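# Slide a door fully open with a Stretch robot

## Task

Push or pull the sliding door until it reaches the end of its travel and leave it resting there on its own, not held by the robot. It must not be slammed at either end, the coffee table must still stand upright at the finish, and the robot must not topple or end up leaning.

## Robot and tools

ROBOT. A simulated Hello Robot Stretch 4 with one arm: an omni-wheel base, a lift moving up a mast, an arm that telescopes forward, a three-joint wrist (yaw, pitch, roll) and a two-finger gripper. It stands about 1.6 m tall and the base rim lies within 0.23 m of the base origin. Cameras: head_camera, head_left_camera, head_right_camera, wrist_camera.

FRAMES. Base frame: origin on the floor below the base centre, x ahead, y to the left, z up. hand_pose, a point between the open fingertips, is reported in this frame and may be slightly wrong. The odometry frame is wherever the base frame was when the scene began; base_odometry heading runs from -3.142 to 3.142, positive to the left, and counts wheel slip as motion.

execute_actions(actions, cameras). actions is a list holding one action or nothing; an empty list only returns state and pictures. An action contains "base", "joints" or both, plus optional "pace" and "contact_limits"; or else only "end_of_arm". All its motions begin together.
- base: one relative command, measured from where the base last reported itself. {"translate_m": d} drives straight by d metres, forward positive, -2 to 2. {"strafe_m": d} slides sideways by d metres, left positive, -2 to 2. {"rotate_rad": d} turns in place by d radians, counter-clockwise (left) positive, -3.2 to 3.2.
- joints: absolute targets by name. lift_m 0 to 1.2 m; arm_m 0 to 0.55 m of extension; wrist_yaw_rad -1.134 to 4.276 (0 points forward, positive turns left, 3.14 is folded back, over 3.4 the arm may block it); wrist_pitch_rad -1.117 to 4.259 (0 level, 1.57 pointing down); wrist_roll_rad -1.117 to 4.259 (0 fingers level, positive turns clockwise as seen from behind); gripper_m -0.038 to 0.141 m fingertip gap (negative means the tips press together). Targets past a limit get clamped, and the result reports it; any other bad value or unknown key rejects the whole call.
- pace: "slow", "default", "fast", "max". The base reaches 0.1/0.3/0.4/0.6 m/s and 1/2/3/4 rad/s respectively, and slows further when the lift is above 0.2 m.
- contact_limits: {"arm_m": v}, where v runs from 0 (gentlest) to 0.75 (strongest), 0.5 if omitted; the arm stops when it meets that much resistance.
- {"end_of_arm": "enable_torque"} brings wrist or gripper motors back after a torque_fault.
An action lasts at most 15 s. Any joint or base left out of an action can still be chasing an earlier target. cameras chooses which images come back (omitted or ["all"] returns all of them, [] returns none). To unfold the wrist at the start, send lift_m 0.4 with wrist_yaw_rad 0.

wait(seconds 0–10): commands nothing new, then returns state and pictures. zoom_image(camera, region [x0,y0,x1,y1] in pixels, no more than 504x504): a closer look at the latest image. read_manual: licence text only. finished_scene(scene): ends the scene for good and says whether it succeeded; the next scene's task comes with that result. Once a call reports a stop, the rest of the calls in that reply are skipped.

RESULTS. base_status and joint_status: "done" (for the base this means the wheels turned the full amount, possibly while slipping); "off_target" (it stopped short and may still be pushing); "contact_stop_at_<key>" (it met something, and the lift, arm or wheels go slack); "limit_stop_at_<name>", including own_body (a self-collision guard, so move away from the body) and tilt (leaning more than 6°, which makes the wheels, lift and arm slack until the lean drops); "torque_fault" (a wrist motor hit its maximum and went limp until enable_torque is sent). on_its_own lists things that were not commanded; "held at" there is a held target, not a measured position. lidar_m holds 12 ranges in metres, one per 30° sector, starting straight ahead and going counter-clockwise (4th left, 7th behind, 10th right); "-" means nothing seen or closer than 0.25 m. Thin legs and glass may be missed. wrist_depth_mm is a 7x7 grid of depths from the top-left, 100–2000 mm. motor_effort gives the percent of maximum, positive toward higher joint values, with the peak in brackets; the readings are noisy. Wheel efforts are positive when they turn the base right. base_tilt gives forward and right lean in degrees, each with a fixed offset of up to about 1.5°. If turned_by_wheels and turned_by_imu disagree by more than about 0.1 rad, the base probably slipped or hit something.

GRIPPER. To grip, command a gap smaller than the object; neither the reading nor "done" proves that something is held, but a firm squeeze shows up in the gripper effort. Fingertips pressing down on a surface may snag; lift clear if so.

CAUTIONS. Move the door gently, using low contact limits and slow pace close to its end stop, so it doesn't slam. Then let go and confirm it stays at the open end by itself. Keep clear of the coffee table. Don't pull hard with the gripper raised high, and don't drive with heavy loads while the arm is extended, since the robot can tip. Avoid drops, hard hits and torque faults. Loose objects may sometimes be nudged by outside forces.

Each tool is called after ">>>" in YAML: its name, and indented under it one key for each argument.

## Session

I'll start by looking at the scene.

>>> execute_actions:
  actions: []

Scene clock: 0.00 s.
base_odometry: x=+0.000 y=+0.000 heading=+0.000 (m, m, rad; odometry frame)
turned_by_wheels: +0.000 (rad since the last result)
turned_by_imu: +0.000 (rad since the last result)
base_tilt: forward=-0.5 right=+0.5 (deg)
lidar_m: 1.57 1.86 0.94 0.83 0.86 1.04 1.40 1.40 1.58 1.56 1.38 1.05
base_status: not commanded
joint_positions: lift_m=+0.135 arm_m=+0.003 wrist_yaw_rad=+3.171 wrist_pitch_rad=-0.016 wrist_roll_rad=+0.017 gripper_m=+0.057
joint_status: not commanded
motor_effort: lift_m=+19 arm_m=-2 wrist_yaw_rad=+0 wrist_pitch_rad=-7 wrist_roll_rad=-1 gripper_m=-1 wheel_0=+1 wheel_1=-1 wheel_2=+1 (%)
hand_pose: x=-0.1175 y=+0.0788 z=+0.3174 quat_wxyz=(-0.015, +0.008, +0.009, +1.000) (m; base frame)
wrist_depth_mm: - 136 1537 1576 1618 1160 917 / - 120 169 1537 1661 1205 931 / - 123 170 1576 1708 1182 946 / 119 138 270 1576 1661 1205 960 / 225 1397 1499 1618 1618 1255 976 / 946 1138 196 1118 201 1008 904 / 496 759 788 - 768 699 723
pictures: head_camera, head_left_camera, head_right_camera, wrist_camera
Images, in order (width x height): head_camera 420x560, head_left_camera 420x672, head_right_camera 420x672, wrist_camera 616x392.

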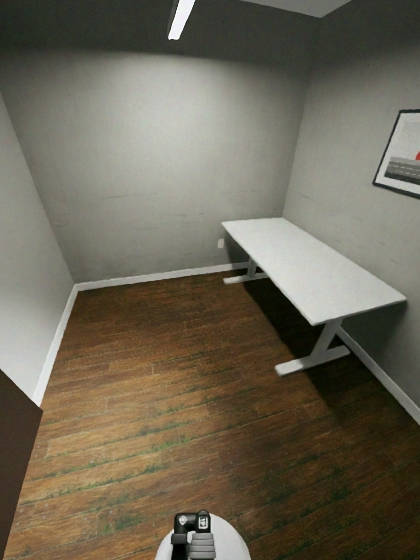

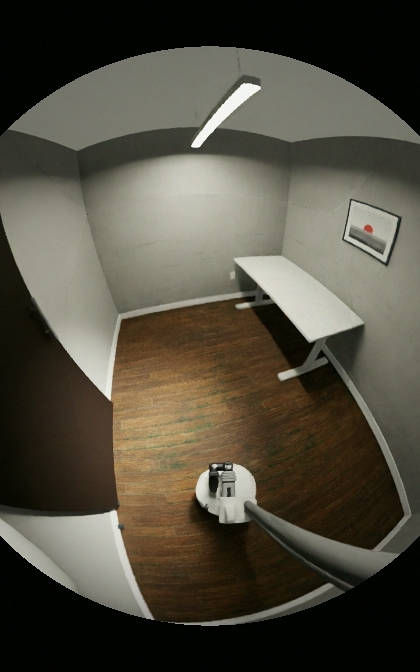

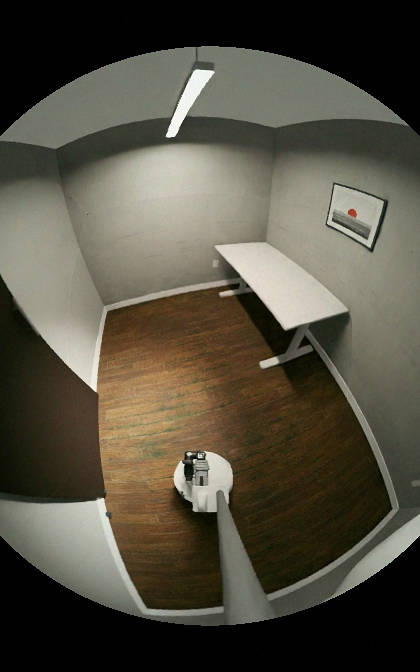

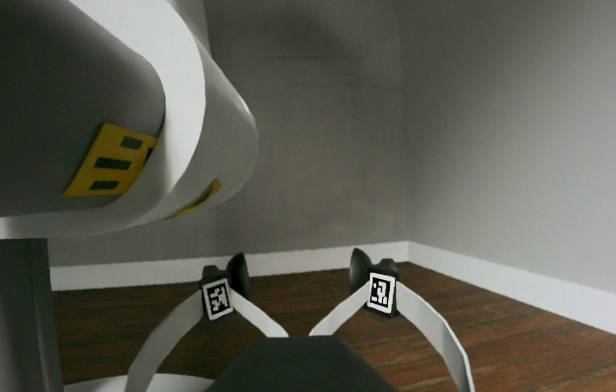

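>>> execute_actions:
  actions:
    - {"base": {"rotate_rad": 1.5708}}

Scene clock: 4.90 s.
base_odometry: x=+0.000 y=+0.000 heading=+1.570 (m, m, rad; odometry frame)
turned_by_wheels: +1.570 (rad since the last result)
turned_by_imu: +1.564 (rad since the last result)
base_tilt: forward=-0.4 right=+0.5 (deg)
lidar_m: 0.85 0.85 1.05 1.40 1.36 1.62 1.55 1.44 1.07 1.54 1.89 1.00
base_status: done
joint_positions: lift_m=+0.135 arm_m=+0.003 wrist_yaw_rad=+3.171 wrist_pitch_rad=-0.016 wrist_roll_rad=+0.017 gripper_m=+0.057
joint_status: not commanded
motor_effort: lift_m=+19(19) arm_m=-2(2) wrist_yaw_rad=+0(0) wrist_pitch_rad=-7(8) wrist_roll_rad=+1(0) gripper_m=-2(4) wheel_0=-4(8) wheel_1=-4(10) wheel_2=-2(12) (%)
hand_pose: x=-0.1175 y=+0.0788 z=+0.3174 quat_wxyz=(-0.015, +0.008, +0.009, +1.000) (m; base frame)
wrist_depth_mm: - 136 1661 1756 1921 1863 1430 / - 120 168 1708 1863 1808 1366 / - 124 169 1708 1921 1863 1430 / 119 138 270 1808 1863 1921 1464 / 225 1576 1618 1756 1808 1756 1430 / 960 1138 196 1118 200 1025 991 / 492 759 788 - 778 691 723
pictures: head_camera, head_left_camera, head_right_camera, wrist_camera
camera_calibration (this result's frames):
wrist_camera: T_world_to_cam=[[-0.00476131, 0.998755, -0.0496553, -0.0710396], [0.0234027, -0.049531, -0.998498, 0.375445], [-0.999715, -0.00591623, -0.0231378, 0.122171], [0, 0, 0, 1]] pos_world=[0.113011, 0.0902701, 0.374181]
Images, in order (width x height): head_camera 420x560, head_left_camera 420x672, head_right_camera 420x672, wrist_camera 616x392.

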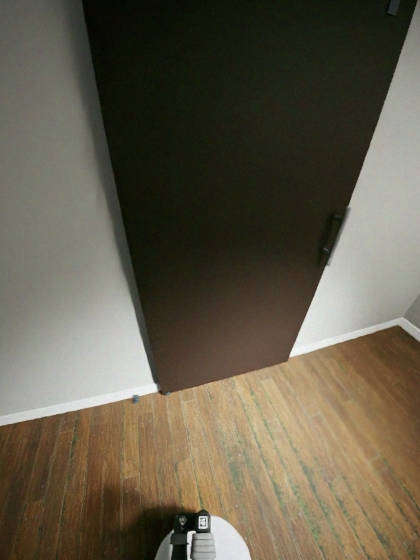

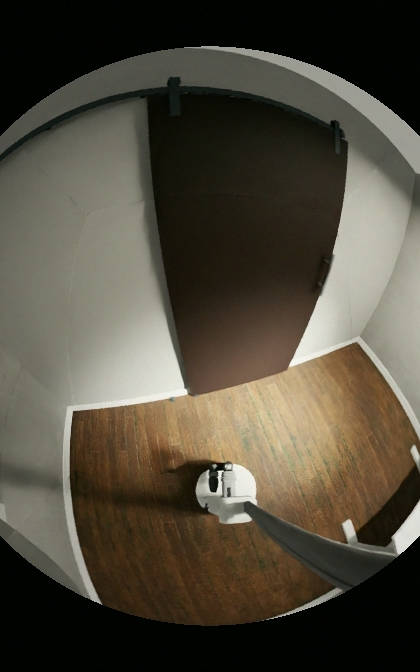

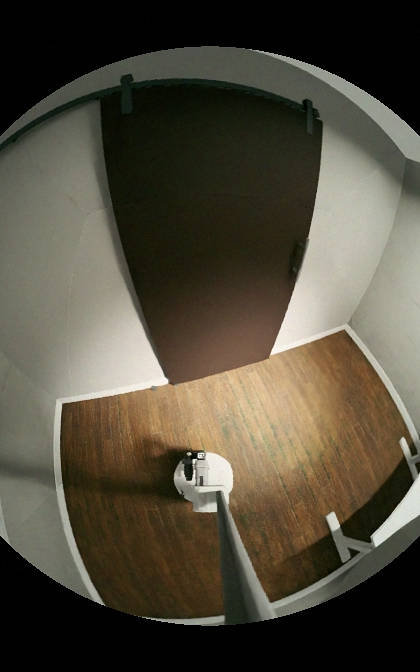

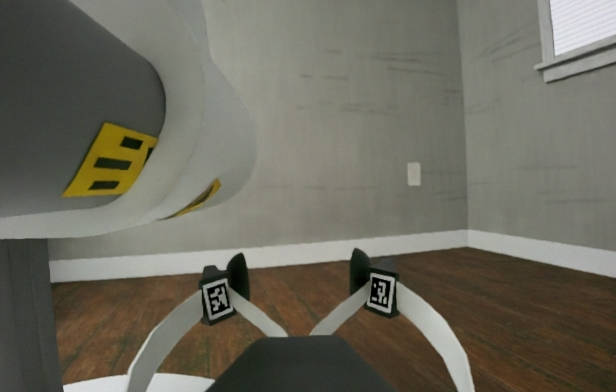

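>>> zoom_image:
  camera: "head_camera"
  region: [90, 350, 230, 430]

>>> zoom_image:
  camera: "head_camera"
  region: [290, 180, 390, 290]

>>> zoom_image:
  camera: "head_left_camera"
  region: [0, 60, 420, 260]

Region (90, 350, 230, 430) of head_camera's 420x560 image, scaled by 3.600, with more detail than that image has; it fills the top 288 rows of this view, and the rest is white.

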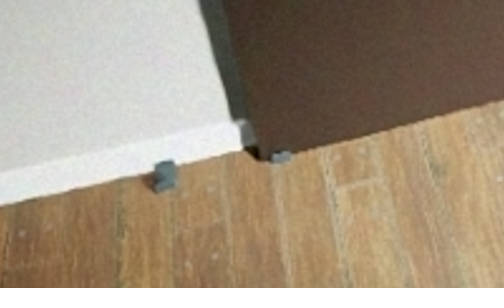

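Region (290, 180, 390, 290) of head_camera's 420x560 image, scaled by 4.582, with more detail than that image has; it fills the left 458 columns of this view, and the rest is white.

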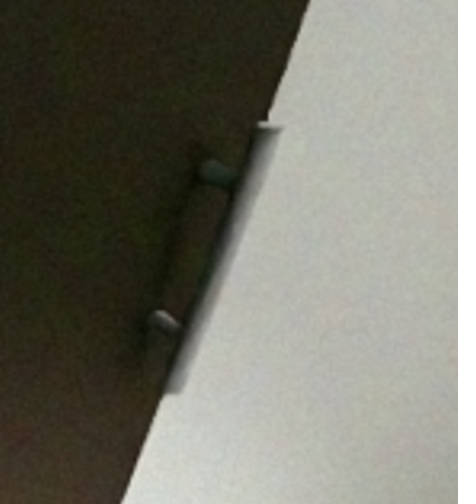

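Region (0, 60, 420, 260) of head_left_camera's 420x672 image, scaled by 1.200, with more detail than that image has; it fills the top 240 rows of this view, and the rest is white.

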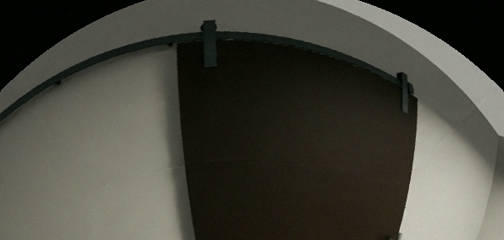

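>>> execute_actions:
  actions:
    - {"base": {"rotate_rad": 0.243}}
  cameras: []

>>> execute_actions:
  actions:
    - {"base": {"strafe_m": -0.77}, "joints": {"lift_m": 0.94, "wrist_yaw_rad": 0, "gripper_m": 0.12}, "pace": "fast"}

Scene clock: 77.40 s.
base_odometry: x=+0.000 y=+0.000 heading=+1.812 (m, m, rad; odometry frame)
turned_by_wheels: +0.242 (rad since the last result)
turned_by_imu: +0.241 (rad since the last result)
base_tilt: forward=-0.5 right=+0.5 (deg)
lidar_m: 0.85 0.92 1.27 1.38 1.42 1.66 1.56 1.03 1.08 2.29 1.18 0.90
base_status: done
joint_positions: lift_m=+0.135 arm_m=+0.003 wrist_yaw_rad=+3.171 wrist_pitch_rad=-0.016 wrist_roll_rad=+0.017 gripper_m=+0.057
joint_status: not commanded
motor_effort: lift_m=+19(19) arm_m=-2(2) wrist_yaw_rad=+0(0) wrist_pitch_rad=-9(7) wrist_roll_rad=+1(0) gripper_m=-2(3) wheel_0=-5(8) wheel_1=-4(10) wheel_2=-2(10) (%)
hand_pose: x=-0.1175 y=+0.0788 z=+0.3174 quat_wxyz=(-0.015, +0.008, +0.009, +1.000) (m; base frame)
wrist_depth_mm: - 136 1661 1708 1708 1708 1708 / - 119 169 1661 1756 1756 1661 / - 124 169 1661 1708 1708 1708 / 119 138 270 1708 1756 1708 1708 / 224 1618 1708 1661 1708 1708 1708 / 946 1118 196 1118 200 1025 976 / 492 759 788 - 768 699 723
pictures: none
No camera images: the call's "cameras" was empty. Leave "cameras" out to get every camera's image.

Scene clock: 80.50 s.
base_odometry: x=+0.748 y=+0.184 heading=+1.812 (m, m, rad; odometry frame)
turned_by_wheels: +0.000 (rad since the last result)
turned_by_imu: -0.003 (rad since the last result)
base_tilt: forward=-0.5 right=+0.4 (deg)
lidar_m: 0.82 0.91 1.31 2.13 2.20 1.63 0.75 0.78 1.06 1.55 1.38 0.99
base_status: done
joint_positions: lift_m=+0.940 arm_m=+0.003 wrist_yaw_rad=+0.000 wrist_pitch_rad=-0.016 wrist_roll_rad=+0.017 gripper_m=+0.120
joint_status: all done
motor_effort: lift_m=+21(26) arm_m=-2(2) wrist_yaw_rad=+0(7) wrist_pitch_rad=-8(8) wrist_roll_rad=+0(2) gripper_m=+1(4) wheel_0=+1(13) wheel_1=-1(13) wheel_2=+0(3) (%)
hand_pose: x=+0.4619 y=-0.0874 z=+1.1226 quat_wxyz=(+1.000, +0.009, -0.008, +0.000) (m; base frame)
wrist_depth_mm: 647 654 654 668 732 741 750 / 640 647 661 661 732 750 759 / 640 654 661 668 741 741 759 / 647 647 661 668 741 750 759 / 647 654 668 676 741 750 768 / 654 668 668 683 741 768 778 / 654 654 668 - 750 768 788
pictures: head_camera, head_left_camera, head_right_camera, wrist_camera
camera_calibration (this result's frames):
wrist_camera: T_world_to_cam=[[-0.0248059, -0.998458, -0.0496537, -0.0275785], [-0.0219634, 0.0502014, -0.998498, 1.18739], [0.999451, -0.0236781, -0.0231749, -0.205839], [0, 0, 0, 1]] pos_world=[0.231121, -0.0920184, 1.17947]
Images, in order (width x height): head_camera 420x560, head_left_camera 420x672, head_right_camera 420x672, wrist_camera 616x392.

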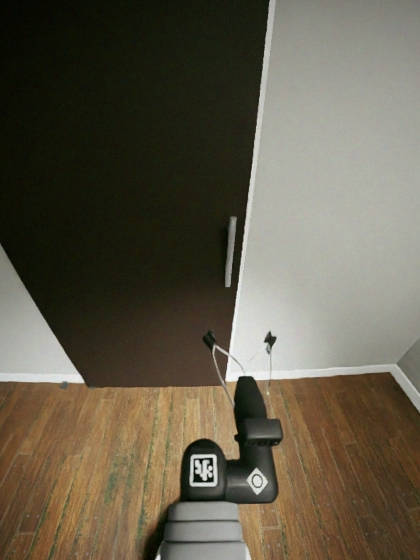

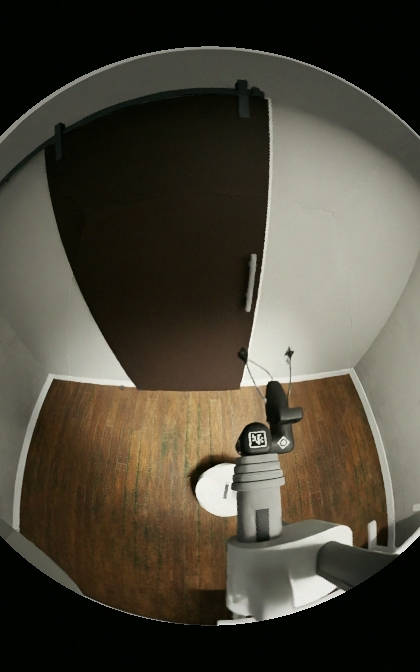

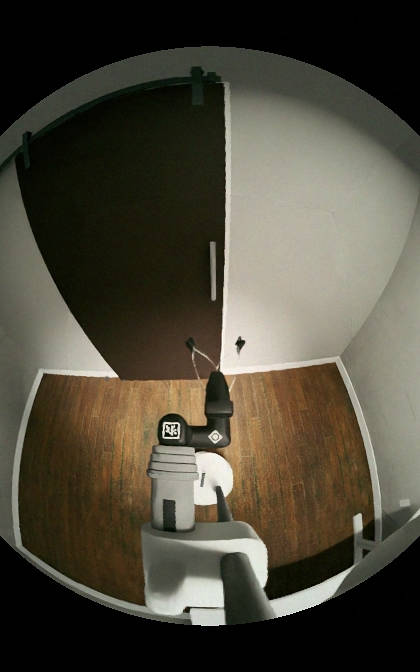

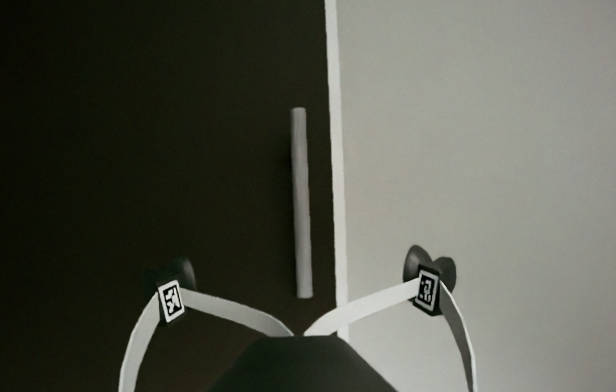

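>>> execute_actions:
  actions:
    - {"base": {"translate_m": 0.25}, "joints": {"arm_m": 0.05}}
  cameras: ["head_camera", "wrist_camera"]

Scene clock: 105.07 s.
base_odometry: x=+0.688 y=+0.427 heading=+1.813 (m, m, rad; odometry frame)
turned_by_wheels: +0.001 (rad since the last result)
turned_by_imu: +0.000 (rad since the last result)
base_tilt: forward=-0.4 right=+0.5 (deg)
lidar_m: 0.56 0.62 0.89 2.18 2.23 1.90 0.99 1.01 1.35 1.52 1.01 0.72
base_status: done
joint_positions: lift_m=+0.940 arm_m=+0.049 wrist_yaw_rad=+0.000 wrist_pitch_rad=-0.016 wrist_roll_rad=+0.017 gripper_m=+0.120
joint_status: all done
motor_effort: lift_m=+21(21) arm_m=+4(6) wrist_yaw_rad=-1(1) wrist_pitch_rad=-7(8) wrist_roll_rad=+0(0) gripper_m=+2(1) wheel_0=+4(9) wheel_1=+5(8) wheel_2=-1(10) (%)
hand_pose: x=+0.5086 y=-0.0874 z=+1.1226 quat_wxyz=(+1.000, +0.009, -0.008, +0.000) (m; base frame)
wrist_depth_mm: 357 362 366 373 433 442 449 / 357 364 370 370 436 442 449 / 359 366 370 377 439 449 455 / 362 368 373 377 442 449 452 / 364 368 373 377 430 452 452 / 366 368 375 315 387 452 459 / 368 373 377 - 449 452 459
pictures: head_camera, wrist_camera
camera_calibration (this result's frames):
wrist_camera: T_world_to_cam=[[-0.0249795, -0.998454, -0.0496543, -0.0263818], [-0.0219406, 0.0502053, -0.998498, 1.18841], [0.999447, -0.0238525, -0.0231608, -0.252509], [0, 0, 0, 1]] pos_world=[0.277785, -0.0920285, 1.17947]
Images, in order (width x height): head_camera 420x560, wrist_camera 616x392.

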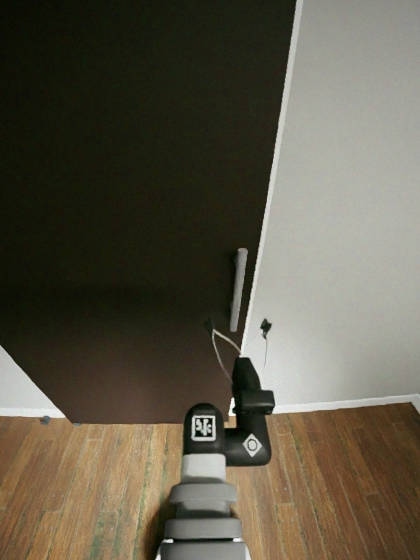

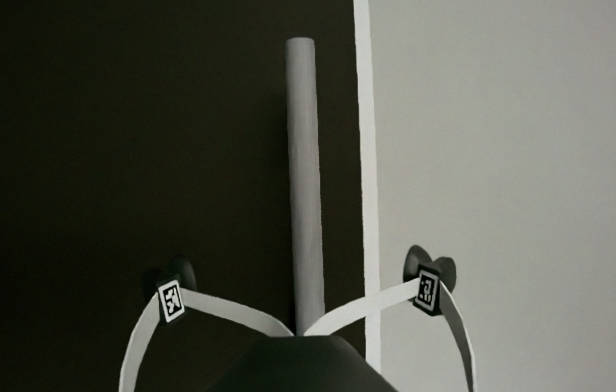

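>>> zoom_image:
  camera: "head_camera"
  region: [0, 380, 420, 450]

Region (0, 380, 420, 450) of head_camera's 420x560 image, scaled by 1.200, with more detail than that image has.

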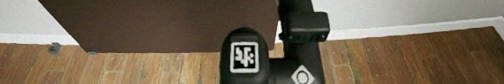

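>>> zoom_image:
  camera: "head_camera"
  region: [0, 390, 120, 440]

>>> zoom_image:
  camera: "head_camera"
  region: [120, 390, 240, 440]

>>> zoom_image:
  camera: "head_camera"
  region: [300, 380, 420, 430]

Region (0, 390, 120, 440) of head_camera's 420x560 image, scaled by 4.200, with more detail than that image has; it fills the top 210 rows of this view, and the rest is white.

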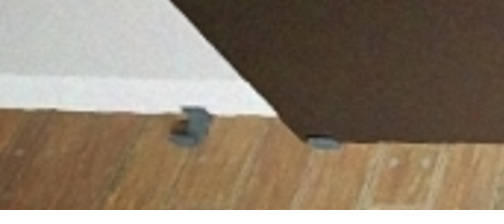

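Region (120, 390, 240, 440) of head_camera's 420x560 image, scaled by 4.200, with more detail than that image has; it fills the top 210 rows of this view, and the rest is white.

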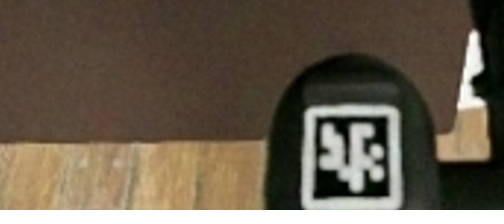

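Region (300, 380, 420, 430) of head_camera's 420x560 image, scaled by 4.200, with more detail than that image has; it fills the top 210 rows of this view, and the rest is white.

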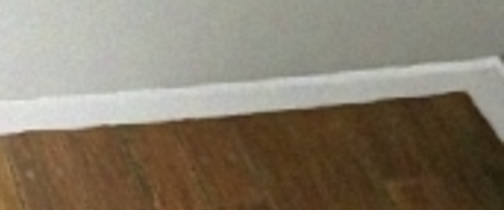

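>>> execute_actions:
  actions:
    - {"base": {"rotate_rad": 0.02}, "joints": {"arm_m": 0.14}, "contact_limits": {"arm_m": 0.2}}
  cameras: ["head_camera", "wrist_camera"]

Scene clock: 148.43 s.
base_odometry: x=+0.688 y=+0.427 heading=+1.832 (m, m, rad; odometry frame)
turned_by_wheels: +0.019 (rad since the last result)
turned_by_imu: +0.019 (rad since the last result)
base_tilt: forward=-0.5 right=+0.6 (deg)
lidar_m: 0.56 0.65 0.91 2.17 2.24 1.89 0.99 1.02 1.39 1.53 1.01 0.69
base_status: done
joint_positions: lift_m=+0.940 arm_m=+0.139 wrist_yaw_rad=+0.000 wrist_pitch_rad=-0.016 wrist_roll_rad=+0.017 gripper_m=+0.120
joint_status: all done
motor_effort: lift_m=+21(21) arm_m=+4(5) wrist_yaw_rad=+0(1) wrist_pitch_rad=-9(8) wrist_roll_rad=+0(1) gripper_m=-1(1) wheel_0=-4(6) wheel_1=-5(5) wheel_2=+0(8) (%)
contact_limits: arm_m 0.2
hand_pose: x=+0.5985 y=-0.0874 z=+1.1227 quat_wxyz=(+1.000, +0.009, -0.008, +0.000) (m; base frame)
wrist_depth_mm: 272 274 278 279 329 343 347 / 274 276 279 281 329 345 347 / 276 277 279 220 286 349 349 / 278 279 282 225 289 349 353 / 278 281 283 286 289 351 355 / 279 282 283 220 290 351 357 / 281 283 287 - 293 355 359
pictures: head_camera, wrist_camera
camera_calibration (this result's frames):
wrist_camera: T_world_to_cam=[[-0.0250007, -0.998453, -0.0496553, -0.0241269], [-0.0218915, 0.0502057, -0.998499, 1.19037], [0.999448, -0.0238762, -0.0231128, -0.342472], [0, 0, 0, 1]] pos_world=[0.367739, -0.0920298, 1.17947]
Images, in order (width x height): head_camera 420x560, wrist_camera 616x392.

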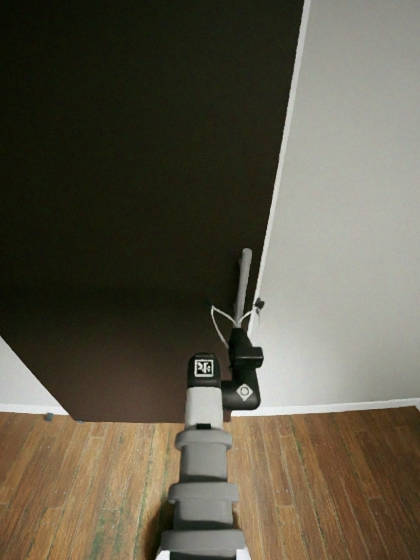

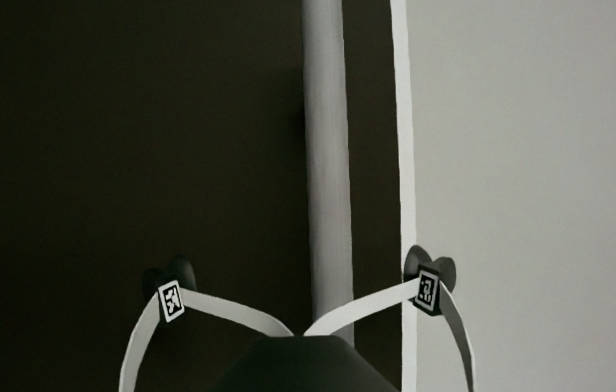

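>>> execute_actions:
  actions:
    - {"joints": {"gripper_m": 0.0}}
  cameras: ["wrist_camera"]

Scene clock: 159.30 s.
base_odometry: x=+0.688 y=+0.427 heading=+1.832 (m, m, rad; odometry frame)
turned_by_wheels: +0.000 (rad since the last result)
turned_by_imu: +0.000 (rad since the last result)
base_tilt: forward=-0.5 right=+0.5 (deg)
lidar_m: 0.55 0.65 0.90 2.17 2.20 1.88 0.98 1.03 1.38 1.52 0.99 0.70
base_status: not commanded
joint_positions: lift_m=+0.940 arm_m=+0.139 wrist_yaw_rad=+0.006 wrist_pitch_rad=-0.016 wrist_roll_rad=+0.017 gripper_m=+0.000
joint_status: all done
on_its_own: wrist_yaw_rad is at rest, and its effort (-18) is outside its rest range (-13 to +13)
motor_effort: lift_m=+21(21) arm_m=+3(5) wrist_yaw_rad=-18(27) wrist_pitch_rad=-9(8) wrist_roll_rad=-1(1) gripper_m=-16(15) wheel_0=-3(4) wheel_1=-5(5) wheel_2=+0(0) (%)
hand_pose: x=+0.5994 y=-0.0857 z=+1.1227 quat_wxyz=(+1.000, +0.009, -0.008, +0.003) (m; base frame)
wrist_depth_mm: 271 273 276 248 324 342 343 / 272 274 277 216 329 342 342 / 274 276 279 217 327 345 347 / 274 278 279 281 329 345 349 / 277 278 279 215 332 349 349 / 279 281 188 214 187 349 353 / 281 281 283 - 336 351 353
pictures: wrist_camera
camera_calibration (this result's frames):
wrist_camera: T_world_to_cam=[[-0.0190623, -0.998585, -0.049655, -0.0259619], [-0.0221894, 0.0500743, -0.998499, 1.19047], [0.999572, -0.0179319, -0.0231125, -0.342854], [0, 0, 0, 1]] pos_world=[0.368628, -0.0916851, 1.17947]
Images, in order (width x height): wrist_camera 616x392.

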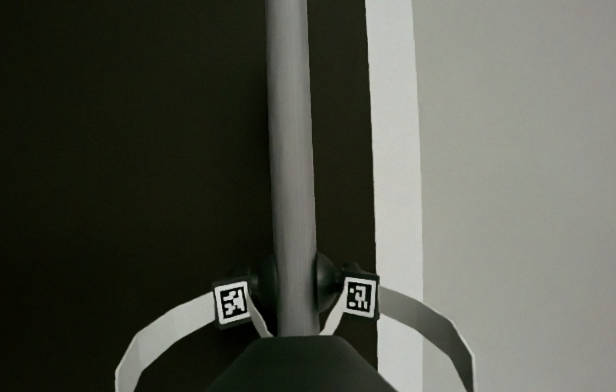

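>>> execute_actions:
  actions:
    - {"base": {"strafe_m": 0.2}, "pace": "slow"}
  cameras: ["head_camera", "wrist_camera"]

Scene clock: 170.13 s.
base_odometry: x=+0.495 y=+0.375 heading=+1.832 (m, m, rad; odometry frame)
turned_by_wheels: +0.000 (rad since the last result)
turned_by_imu: +0.000 (rad since the last result)
base_tilt: forward=-0.5 right=+0.6 (deg)
lidar_m: 0.57 0.64 0.91 1.96 2.01 1.86 1.00 1.06 1.43 1.73 1.03 0.75
base_status: done
joint_positions: lift_m=+0.940 arm_m=+0.140 wrist_yaw_rad=+0.004 wrist_pitch_rad=-0.016 wrist_roll_rad=+0.017 gripper_m=+0.000
joint_status: not commanded
motor_effort: lift_m=+21(21) arm_m=+1(3) wrist_yaw_rad=-10(39) wrist_pitch_rad=-7(8) wrist_roll_rad=+0(0) gripper_m=-13(17) wheel_0=-1(18) wheel_1=+7(8) wheel_2=+0(1) (%)
hand_pose: x=+0.5994 y=-0.0864 z=+1.1227 quat_wxyz=(+1.000, +0.009, -0.008, +0.002) (m; base frame)
wrist_depth_mm: 272 272 274 220 - 455 340 / 273 277 278 216 - - 343 / 274 277 278 219 - - 347 / 276 278 282 282 - - 343 / 278 279 281 216 - - 351 / 279 281 189 216 187 452 351 / 281 279 285 - - 424 355
pictures: head_camera, wrist_camera
camera_calibration (this result's frames):
wrist_camera: T_world_to_cam=[[-0.0213803, -0.998537, -0.0496596, -0.0252326], [-0.0218949, 0.0501267, -0.998503, 1.19039], [0.999532, -0.020261, -0.0229346, -0.343254], [0, 0, 0, 1]] pos_world=[0.368618, -0.0918206, 1.17948]
Images, in order (width x height): head_camera 420x560, wrist_camera 616x392.

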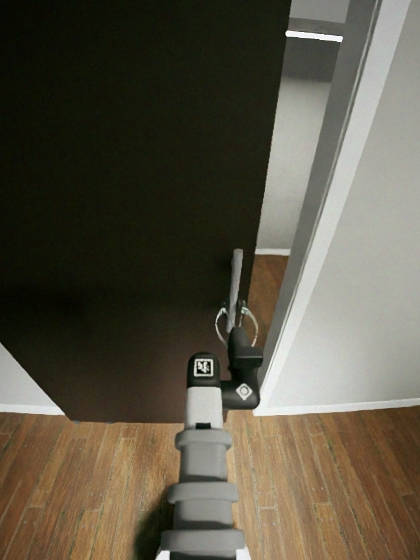

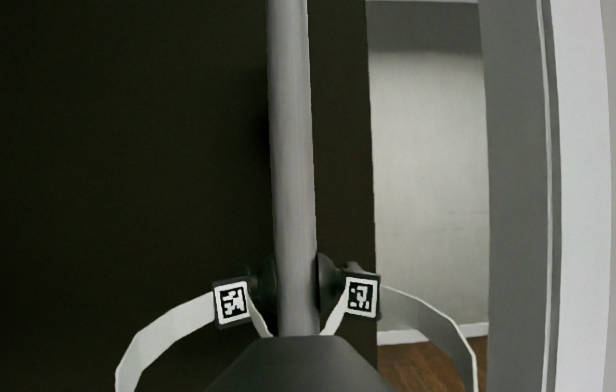

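>>> execute_actions:
  actions:
    - {"base": {"strafe_m": 0.5}, "pace": "slow"}

Scene clock: 182.97 s.
base_odometry: x=+0.012 y=+0.246 heading=+1.832 (m, m, rad; odometry frame)
turned_by_wheels: +0.000 (rad since the last result)
turned_by_imu: -0.001 (rad since the last result)
base_tilt: forward=-0.5 right=+0.5 (deg)
lidar_m: 0.56 0.64 0.88 1.46 1.47 1.88 1.80 1.18 1.42 2.24 1.06 1.17
base_status: done
joint_positions: lift_m=+0.940 arm_m=+0.140 wrist_yaw_rad=-0.004 wrist_pitch_rad=-0.016 wrist_roll_rad=+0.017 gripper_m=+0.000
joint_status: not commanded
motor_effort: lift_m=+21(21) arm_m=+1(2) wrist_yaw_rad=+12(37) wrist_pitch_rad=-6(9) wrist_roll_rad=+0(0) gripper_m=-13(15) wheel_0=-6(21) wheel_1=+6(9) wheel_2=-2(4) (%)
hand_pose: x=+0.5987 y=-0.0887 z=+1.1228 quat_wxyz=(+1.000, +0.009, -0.008, -0.002) (m; base frame)
wrist_depth_mm: 266 270 273 216 - - - / 268 272 274 277 - - - / 271 272 276 279 - - - / 272 274 278 279 - - - / 273 277 279 216 - - - / 274 276 189 213 188 - - / 277 277 282 - - - -
pictures: head_camera, head_left_camera, head_right_camera, wrist_camera
camera_calibration (this result's frames):
wrist_camera: T_world_to_cam=[[-0.0293206, -0.998335, -0.0496654, -0.0227599], [-0.0212841, 0.050299, -0.998507, 1.1902], [0.999343, -0.0282197, -0.0227235, -0.343433], [0, 0, 0, 1]] pos_world=[0.367872, -0.0922796, 1.17949]
Images, in order (width x height): head_camera 420x560, head_left_camera 420x672, head_right_camera 420x672, wrist_camera 616x392.

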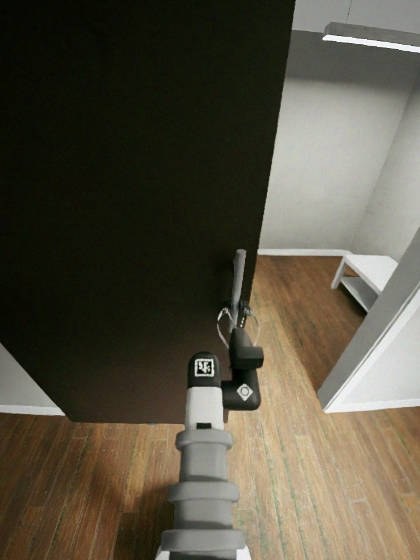

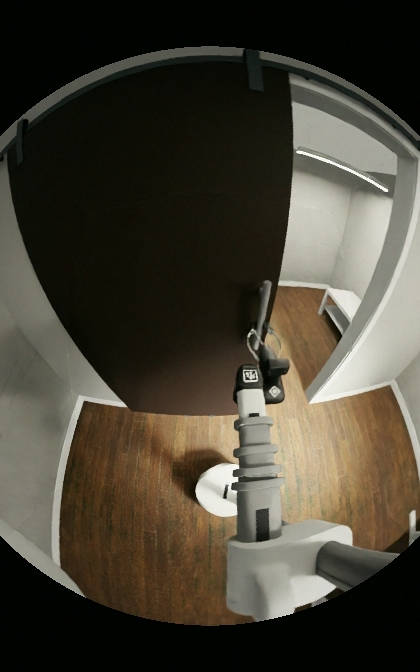

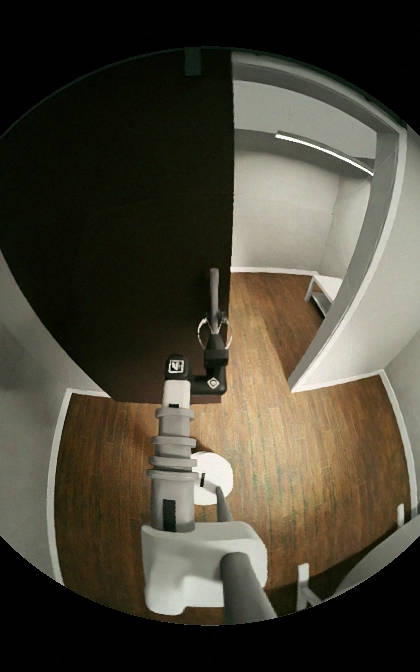

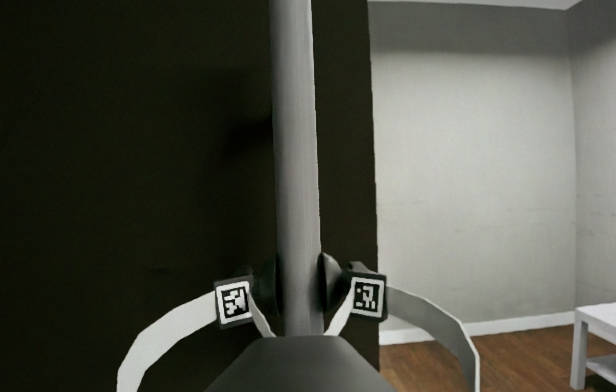

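>>> zoom_image:
  camera: "head_left_camera"
  region: [0, 90, 120, 210]

Region (0, 90, 120, 210) of head_left_camera's 420x672 image, scaled by 4.200, with more detail than that image has.

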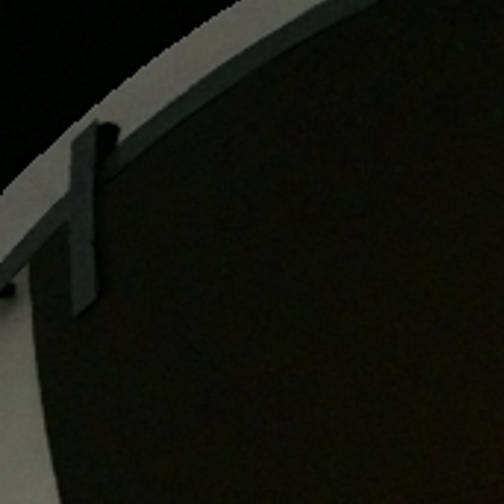

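>>> execute_actions:
  actions:
    - {"base": {"strafe_m": 0.15}, "pace": "slow"}
  cameras: ["head_camera", "head_left_camera", "wrist_camera"]

Scene clock: 192.77 s.
base_odometry: x=-0.133 y=+0.207 heading=+1.832 (m, m, rad; odometry frame)
turned_by_wheels: +0.000 (rad since the last result)
turned_by_imu: +0.000 (rad since the last result)
base_tilt: forward=-0.4 right=+0.5 (deg)
lidar_m: 0.55 0.63 0.89 1.33 1.31 1.90 1.79 1.28 1.43 2.37 1.21 2.45
base_status: done
joint_positions: lift_m=+0.940 arm_m=+0.140 wrist_yaw_rad=-0.003 wrist_pitch_rad=-0.016 wrist_roll_rad=+0.017 gripper_m=+0.000
joint_status: not commanded
motor_effort: lift_m=+21(21) arm_m=+1(2) wrist_yaw_rad=+8(40) wrist_pitch_rad=-5(7) wrist_roll_rad=+0(1) gripper_m=-11(16) wheel_0=-4(19) wheel_1=+7(8) wheel_2=-3(2) (%)
hand_pose: x=+0.5988 y=-0.0882 z=+1.1228 quat_wxyz=(+1.000, +0.009, -0.008, -0.001) (m; base frame)
wrist_depth_mm: 267 270 273 213 - - - / 268 271 273 215 - - - / 268 272 276 278 - - - / 271 274 276 278 - - - / 273 274 278 213 - - - / 273 276 190 213 187 - - / 276 276 281 - - - -
pictures: head_camera, head_left_camera, wrist_camera
camera_calibration (this result's frames):
wrist_camera: T_world_to_cam=[[-0.0278457, -0.998378, -0.0496638, -0.0232197], [-0.0214086, 0.0502673, -0.998506, 1.19024], [0.999383, -0.0267409, -0.0227736, -0.343389], [0, 0, 0, 1]] pos_world=[0.368012, -0.0921948, 1.17949]
Images, in order (width x height): head_camera 420x560, head_left_camera 420x672, wrist_camera 616x392.

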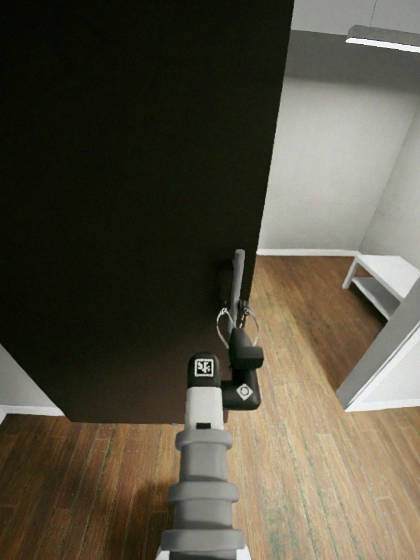

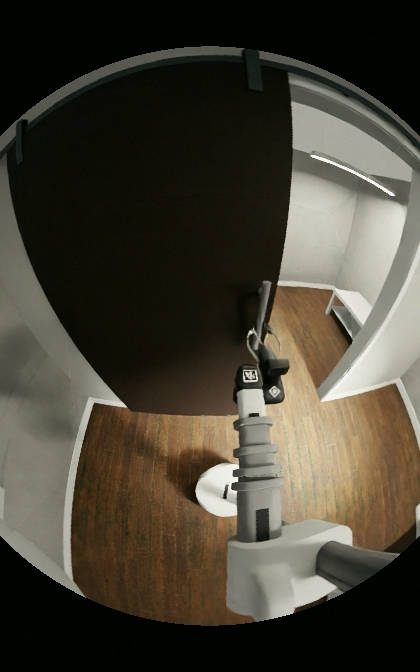

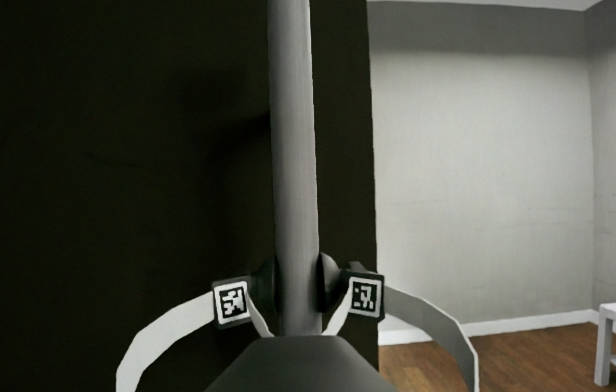

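>>> execute_actions:
  actions:
    - {"base": {"strafe_m": 0.06}, "pace": "slow"}
  cameras: ["wrist_camera"]

Scene clock: 198.07 s.
base_odometry: x=-0.190 y=+0.192 heading=+1.833 (m, m, rad; odometry frame)
turned_by_wheels: +0.000 (rad since the last result)
turned_by_imu: +0.000 (rad since the last result)
base_tilt: forward=-0.5 right=+0.4 (deg)
lidar_m: 0.57 0.65 0.89 1.25 1.32 1.75 1.78 1.31 1.49 2.44 1.25 2.50
base_status: done
joint_positions: lift_m=+0.940 arm_m=+0.140 wrist_yaw_rad=+0.003 wrist_pitch_rad=-0.016 wrist_roll_rad=+0.017 gripper_m=+0.000
joint_status: not commanded
motor_effort: lift_m=+21(21) arm_m=+1(1) wrist_yaw_rad=-9(40) wrist_pitch_rad=-7(7) wrist_roll_rad=-2(0) gripper_m=-11(14) wheel_0=-1(14) wheel_1=+8(11) wheel_2=-2(4) (%)
hand_pose: x=+0.5994 y=-0.0865 z=+1.1227 quat_wxyz=(+1.000, +0.009, -0.008, +0.002) (m; base frame)
wrist_depth_mm: 267 268 272 274 - - - / 268 271 272 214 - - - / 270 272 274 213 - - - / 271 273 276 216 - - - / 271 274 278 213 - - - / 273 276 188 213 188 - - / 274 278 279 - - - -
pictures: wrist_camera
camera_calibration (this result's frames):
wrist_camera: T_world_to_cam=[[-0.0217194, -0.99853, -0.0496589, -0.0251281], [-0.0219055, 0.050134, -0.998502, 1.19039], [0.999524, -0.0205991, -0.0229622, -0.343223], [0, 0, 0, 1]] pos_world=[0.36859, -0.0918402, 1.17948]
Images, in order (width x height): wrist_camera 616x392.

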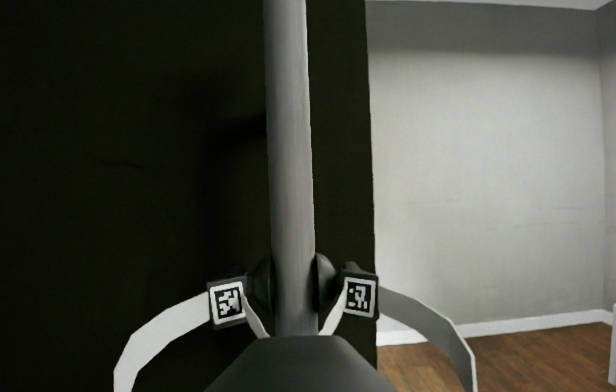

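>>> execute_actions:
  actions:
    - {"base": {"strafe_m": 0.05}, "pace": "slow"}
  cameras: ["wrist_camera"]

Scene clock: 201.87 s.
base_odometry: x=-0.239 y=+0.179 heading=+1.833 (m, m, rad; odometry frame)
turned_by_wheels: +0.001 (rad since the last result)
turned_by_imu: +0.000 (rad since the last result)
base_tilt: forward=-0.4 right=+0.5 (deg)
lidar_m: 0.55 0.63 0.89 1.20 1.24 1.70 1.79 1.32 1.45 2.50 1.29 2.57
base_status: done
joint_positions: lift_m=+0.940 arm_m=+0.140 wrist_yaw_rad=+0.001 wrist_pitch_rad=-0.016 wrist_roll_rad=+0.017 gripper_m=+0.000
joint_status: not commanded
motor_effort: lift_m=+21(21) arm_m=+1(1) wrist_yaw_rad=-3(34) wrist_pitch_rad=-7(7) wrist_roll_rad=-1(0) gripper_m=-15(17) wheel_0=+1(17) wheel_1=+5(9) wheel_2=+0(1) (%)
hand_pose: x=+0.5991 y=-0.0872 z=+1.1226 quat_wxyz=(+1.000, +0.009, -0.008, +0.001) (m; base frame)
wrist_depth_mm: 264 268 271 211 - - - / 266 268 272 212 - - - / 268 271 273 274 - - - / 270 270 276 276 - - - / 271 273 276 211 - - - / 273 276 189 210 186 - - / 274 276 279 - - - -
pictures: wrist_camera
camera_calibration (this result's frames):
wrist_camera: T_world_to_cam=[[-0.0241272, -0.998475, -0.0496542, -0.0243855], [-0.0219809, 0.0501865, -0.998498, 1.19041], [0.999467, -0.0229995, -0.0231582, -0.342986], [0, 0, 0, 1]] pos_world=[0.368382, -0.0919792, 1.17947]
Images, in order (width x height): wrist_camera 616x392.

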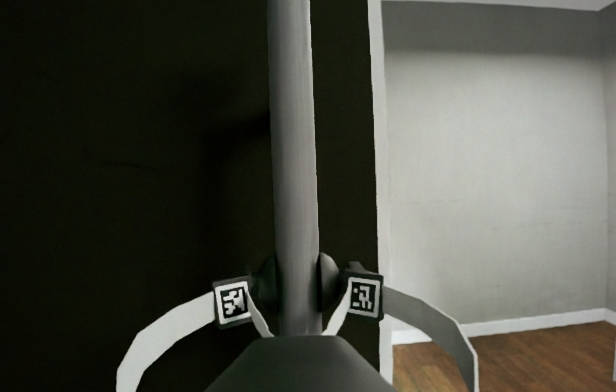

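>>> execute_actions:
  actions:
    - {"base": {"strafe_m": 0.04}, "pace": "slow"}
  cameras: ["wrist_camera"]

Scene clock: 206.77 s.
base_odometry: x=-0.277 y=+0.168 heading=+1.834 (m, m, rad; odometry frame)
turned_by_wheels: +0.001 (rad since the last result)
turned_by_imu: +0.000 (rad since the last result)
base_tilt: forward=-0.5 right=+0.5 (deg)
lidar_m: 0.55 0.64 0.90 1.18 1.20 1.65 1.80 1.38 1.42 2.54 1.31 0.70
base_status: done
joint_positions: lift_m=+0.940 arm_m=+0.140 wrist_yaw_rad=+0.001 wrist_pitch_rad=-0.016 wrist_roll_rad=+0.017 gripper_m=+0.000
joint_status: not commanded
motor_effort: lift_m=+21(21) arm_m=+1(1) wrist_yaw_rad=-2(30) wrist_pitch_rad=-9(7) wrist_roll_rad=-1(0) gripper_m=-14(16) wheel_0=+1(19) wheel_1=+7(9) wheel_2=+0(1) (%)
hand_pose: x=+0.5991 y=-0.0872 z=+1.1226 quat_wxyz=(+1.000, +0.009, -0.008, +0.000) (m; base frame)
wrist_depth_mm: 265 267 270 211 322 - - / 267 268 271 211 324 - - / 267 271 273 274 324 - - / 270 272 274 277 325 - - / 271 274 276 211 327 - - / 272 274 190 211 186 - - / 273 274 277 - 330 - -
pictures: wrist_camera
camera_calibration (this result's frames):
wrist_camera: T_world_to_cam=[[-0.0243441, -0.99847, -0.049654, -0.0243182], [-0.0219806, 0.0501914, -0.998498, 1.19041], [0.999462, -0.0232161, -0.0231688, -0.342973], [0, 0, 0, 1]] pos_world=[0.368363, -0.0919917, 1.17947]
Images, in order (width x height): wrist_camera 616x392.

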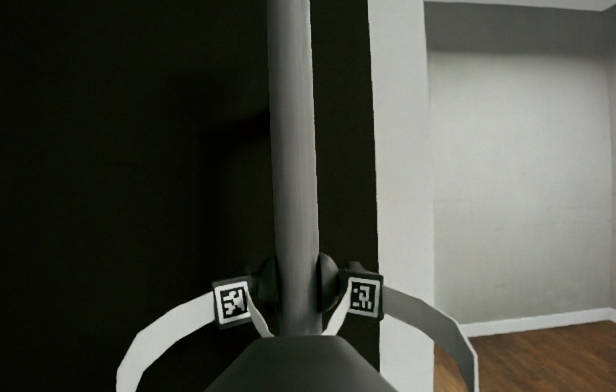

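>>> execute_actions:
  actions:
    - {"base": {"strafe_m": 0.04}, "pace": "slow"}
  cameras: ["wrist_camera", "head_left_camera"]

Scene clock: 219.23 s.
base_odometry: x=-0.316 y=+0.158 heading=+1.835 (m, m, rad; odometry frame)
turned_by_wheels: +0.001 (rad since the last result)
turned_by_imu: +0.000 (rad since the last result)
base_tilt: forward=-0.5 right=+0.5 (deg)
lidar_m: 0.57 0.64 0.89 1.12 1.18 1.57 1.79 1.36 1.47 2.58 1.34 0.68
base_status: done
joint_positions: lift_m=+0.940 arm_m=+0.140 wrist_yaw_rad=+0.001 wrist_pitch_rad=-0.016 wrist_roll_rad=+0.017 gripper_m=+0.000
joint_status: not commanded
motor_effort: lift_m=+21(21) arm_m=+1(1) wrist_yaw_rad=-2(30) wrist_pitch_rad=-6(9) wrist_roll_rad=-1(1) gripper_m=-14(17) wheel_0=+2(18) wheel_1=+6(8) wheel_2=+1(1) (%)
hand_pose: x=+0.5991 y=-0.0873 z=+1.1226 quat_wxyz=(+1.000, +0.009, -0.008, +0.000) (m; base frame)
wrist_depth_mm: 264 267 270 209 320 - - / 266 268 272 212 322 - - / 267 271 273 273 325 - - / 270 272 273 276 325 - - / 271 273 276 210 327 - - / 272 274 189 211 186 - - / 273 274 277 - 330 - -
pictures: head_left_camera, wrist_camera
camera_calibration (this result's frames):
wrist_camera: T_world_to_cam=[[-0.024438, -0.998468, -0.0496525, -0.0242908], [-0.0220309, 0.0501932, -0.998497, 1.19042], [0.999459, -0.0233074, -0.0232238, -0.342911], [0, 0, 0, 1]] pos_world=[0.368358, -0.091997, 1.17946]
Images, in order (width x height): head_left_camera 420x672, wrist_camera 616x392.

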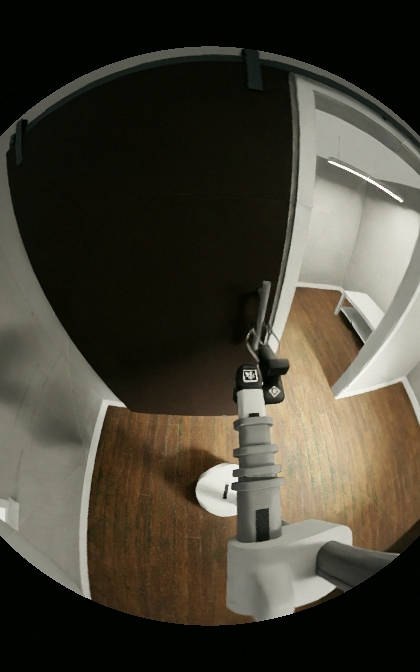

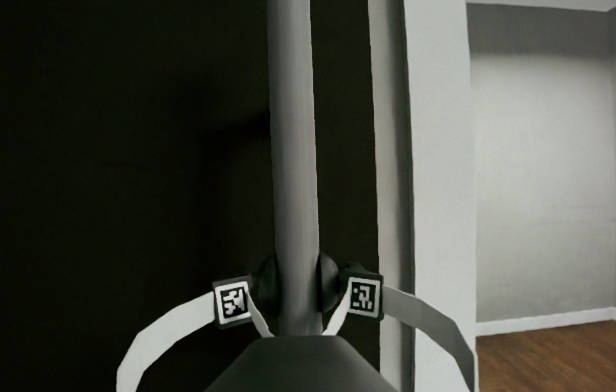

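>>> execute_actions:
  actions:
    - {"base": {"strafe_m": 0.04}, "pace": "slow"}
  cameras: ["wrist_camera"]

Scene clock: 223.17 s.
base_odometry: x=-0.354 y=+0.148 heading=+1.833 (m, m, rad; odometry frame)
turned_by_wheels: -0.001 (rad since the last result)
turned_by_imu: -0.002 (rad since the last result)
base_tilt: forward=-0.5 right=+0.5 (deg)
lidar_m: 0.55 0.65 0.87 1.10 1.13 1.56 1.80 1.44 1.47 2.59 1.39 0.70
base_status: done
joint_positions: lift_m=+0.940 arm_m=+0.140 wrist_yaw_rad=-0.013 wrist_pitch_rad=-0.016 wrist_roll_rad=+0.017 gripper_m=+0.000
joint_status: not commanded
on_its_own: wrist_yaw_rad is at rest, and its effort (+37) is outside its rest range (-13 to +13)
motor_effort: lift_m=+21(21) arm_m=+1(1) wrist_yaw_rad=+37(38) wrist_pitch_rad=-8(8) wrist_roll_rad=+0(1) gripper_m=-15(17) wheel_0=-17(21) wheel_1=+1(9) wheel_2=+0(3) (%)
hand_pose: x=+0.5979 y=-0.0912 z=+1.1226 quat_wxyz=(+1.000, +0.009, -0.008, -0.006) (m; base frame)
wrist_depth_mm: 262 264 270 211 338 329 - / 262 267 270 215 338 330 - / 263 267 272 274 338 332 - / 266 268 271 276 342 334 - / 267 271 276 212 343 338 - / 267 272 189 211 189 340 - / 270 271 276 - 347 338 -
pictures: wrist_camera
camera_calibration (this result's frames):
wrist_camera: T_world_to_cam=[[-0.0380169, -0.998043, -0.0496512, -0.0200744], [-0.0214571, 0.050491, -0.998494, 1.19024], [0.999047, -0.0368943, -0.0233346, -0.34266], [0, 0, 0, 1]] pos_world=[0.36711, -0.0927738, 1.17946]
Images, in order (width x height): wrist_camera 616x392.

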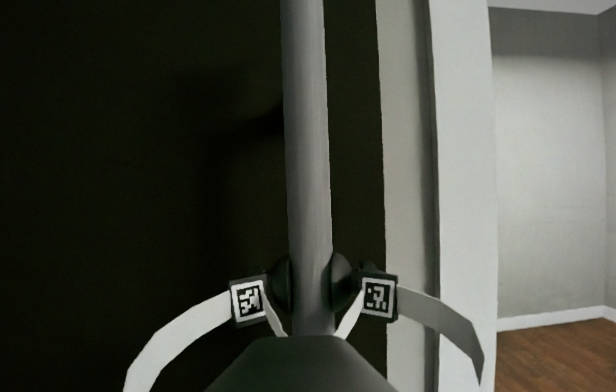

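>>> execute_actions:
  actions:
    - {"base": {"strafe_m": 0.01}, "pace": "slow"}
  cameras: ["wrist_camera"]

Scene clock: 227.97 s.
base_odometry: x=-0.363 y=+0.146 heading=+1.831 (m, m, rad; odometry frame)
turned_by_wheels: -0.002 (rad since the last result)
turned_by_imu: -0.002 (rad since the last result)
base_tilt: forward=-0.5 right=+0.5 (deg)
lidar_m: 0.55 0.63 0.89 1.08 1.13 1.52 1.78 1.44 1.43 2.62 1.38 0.62
base_status: done
joint_positions: lift_m=+0.940 arm_m=+0.140 wrist_yaw_rad=-0.019 wrist_pitch_rad=-0.016 wrist_roll_rad=+0.017 gripper_m=+0.000
joint_status: not commanded
on_its_own: wrist_yaw_rad is at rest, and its effort (+54) is outside its rest range (-13 to +13)
motor_effort: lift_m=+21(21) arm_m=+2(1) wrist_yaw_rad=+54(54) wrist_pitch_rad=-9(8) wrist_roll_rad=-1(1) gripper_m=-15(17) wheel_0=-21(24) wheel_1=+1(4) wheel_2=-3(4) (%)
hand_pose: x=+0.5974 y=-0.0929 z=+1.1226 quat_wxyz=(+1.000, +0.009, -0.008, -0.009) (m; base frame)
wrist_depth_mm: 260 264 271 272 342 330 - / 259 265 272 273 338 334 - / 263 267 272 215 342 336 - / 264 268 274 216 343 338 - / 265 270 274 213 343 340 - / 266 270 190 211 188 342 - / 268 270 277 - 351 342 -
pictures: wrist_camera
camera_calibration (this result's frames):
wrist_camera: T_world_to_cam=[[-0.0438558, -0.997803, -0.0496513, -0.0182605], [-0.0211846, 0.0506168, -0.998493, 1.19016], [0.998813, -0.0427378, -0.0233579, -0.342563], [0, 0, 0, 1]] pos_world=[0.366569, -0.0931028, 1.17946]
Images, in order (width x height): wrist_camera 616x392.

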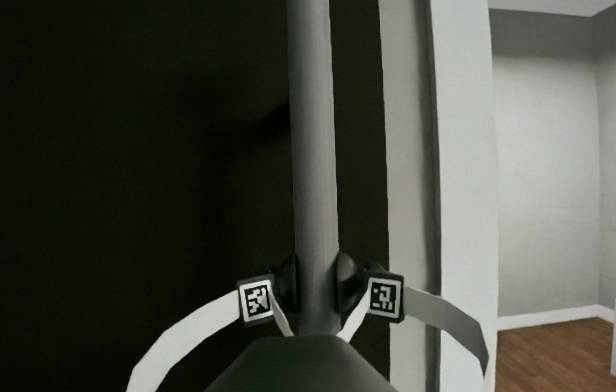

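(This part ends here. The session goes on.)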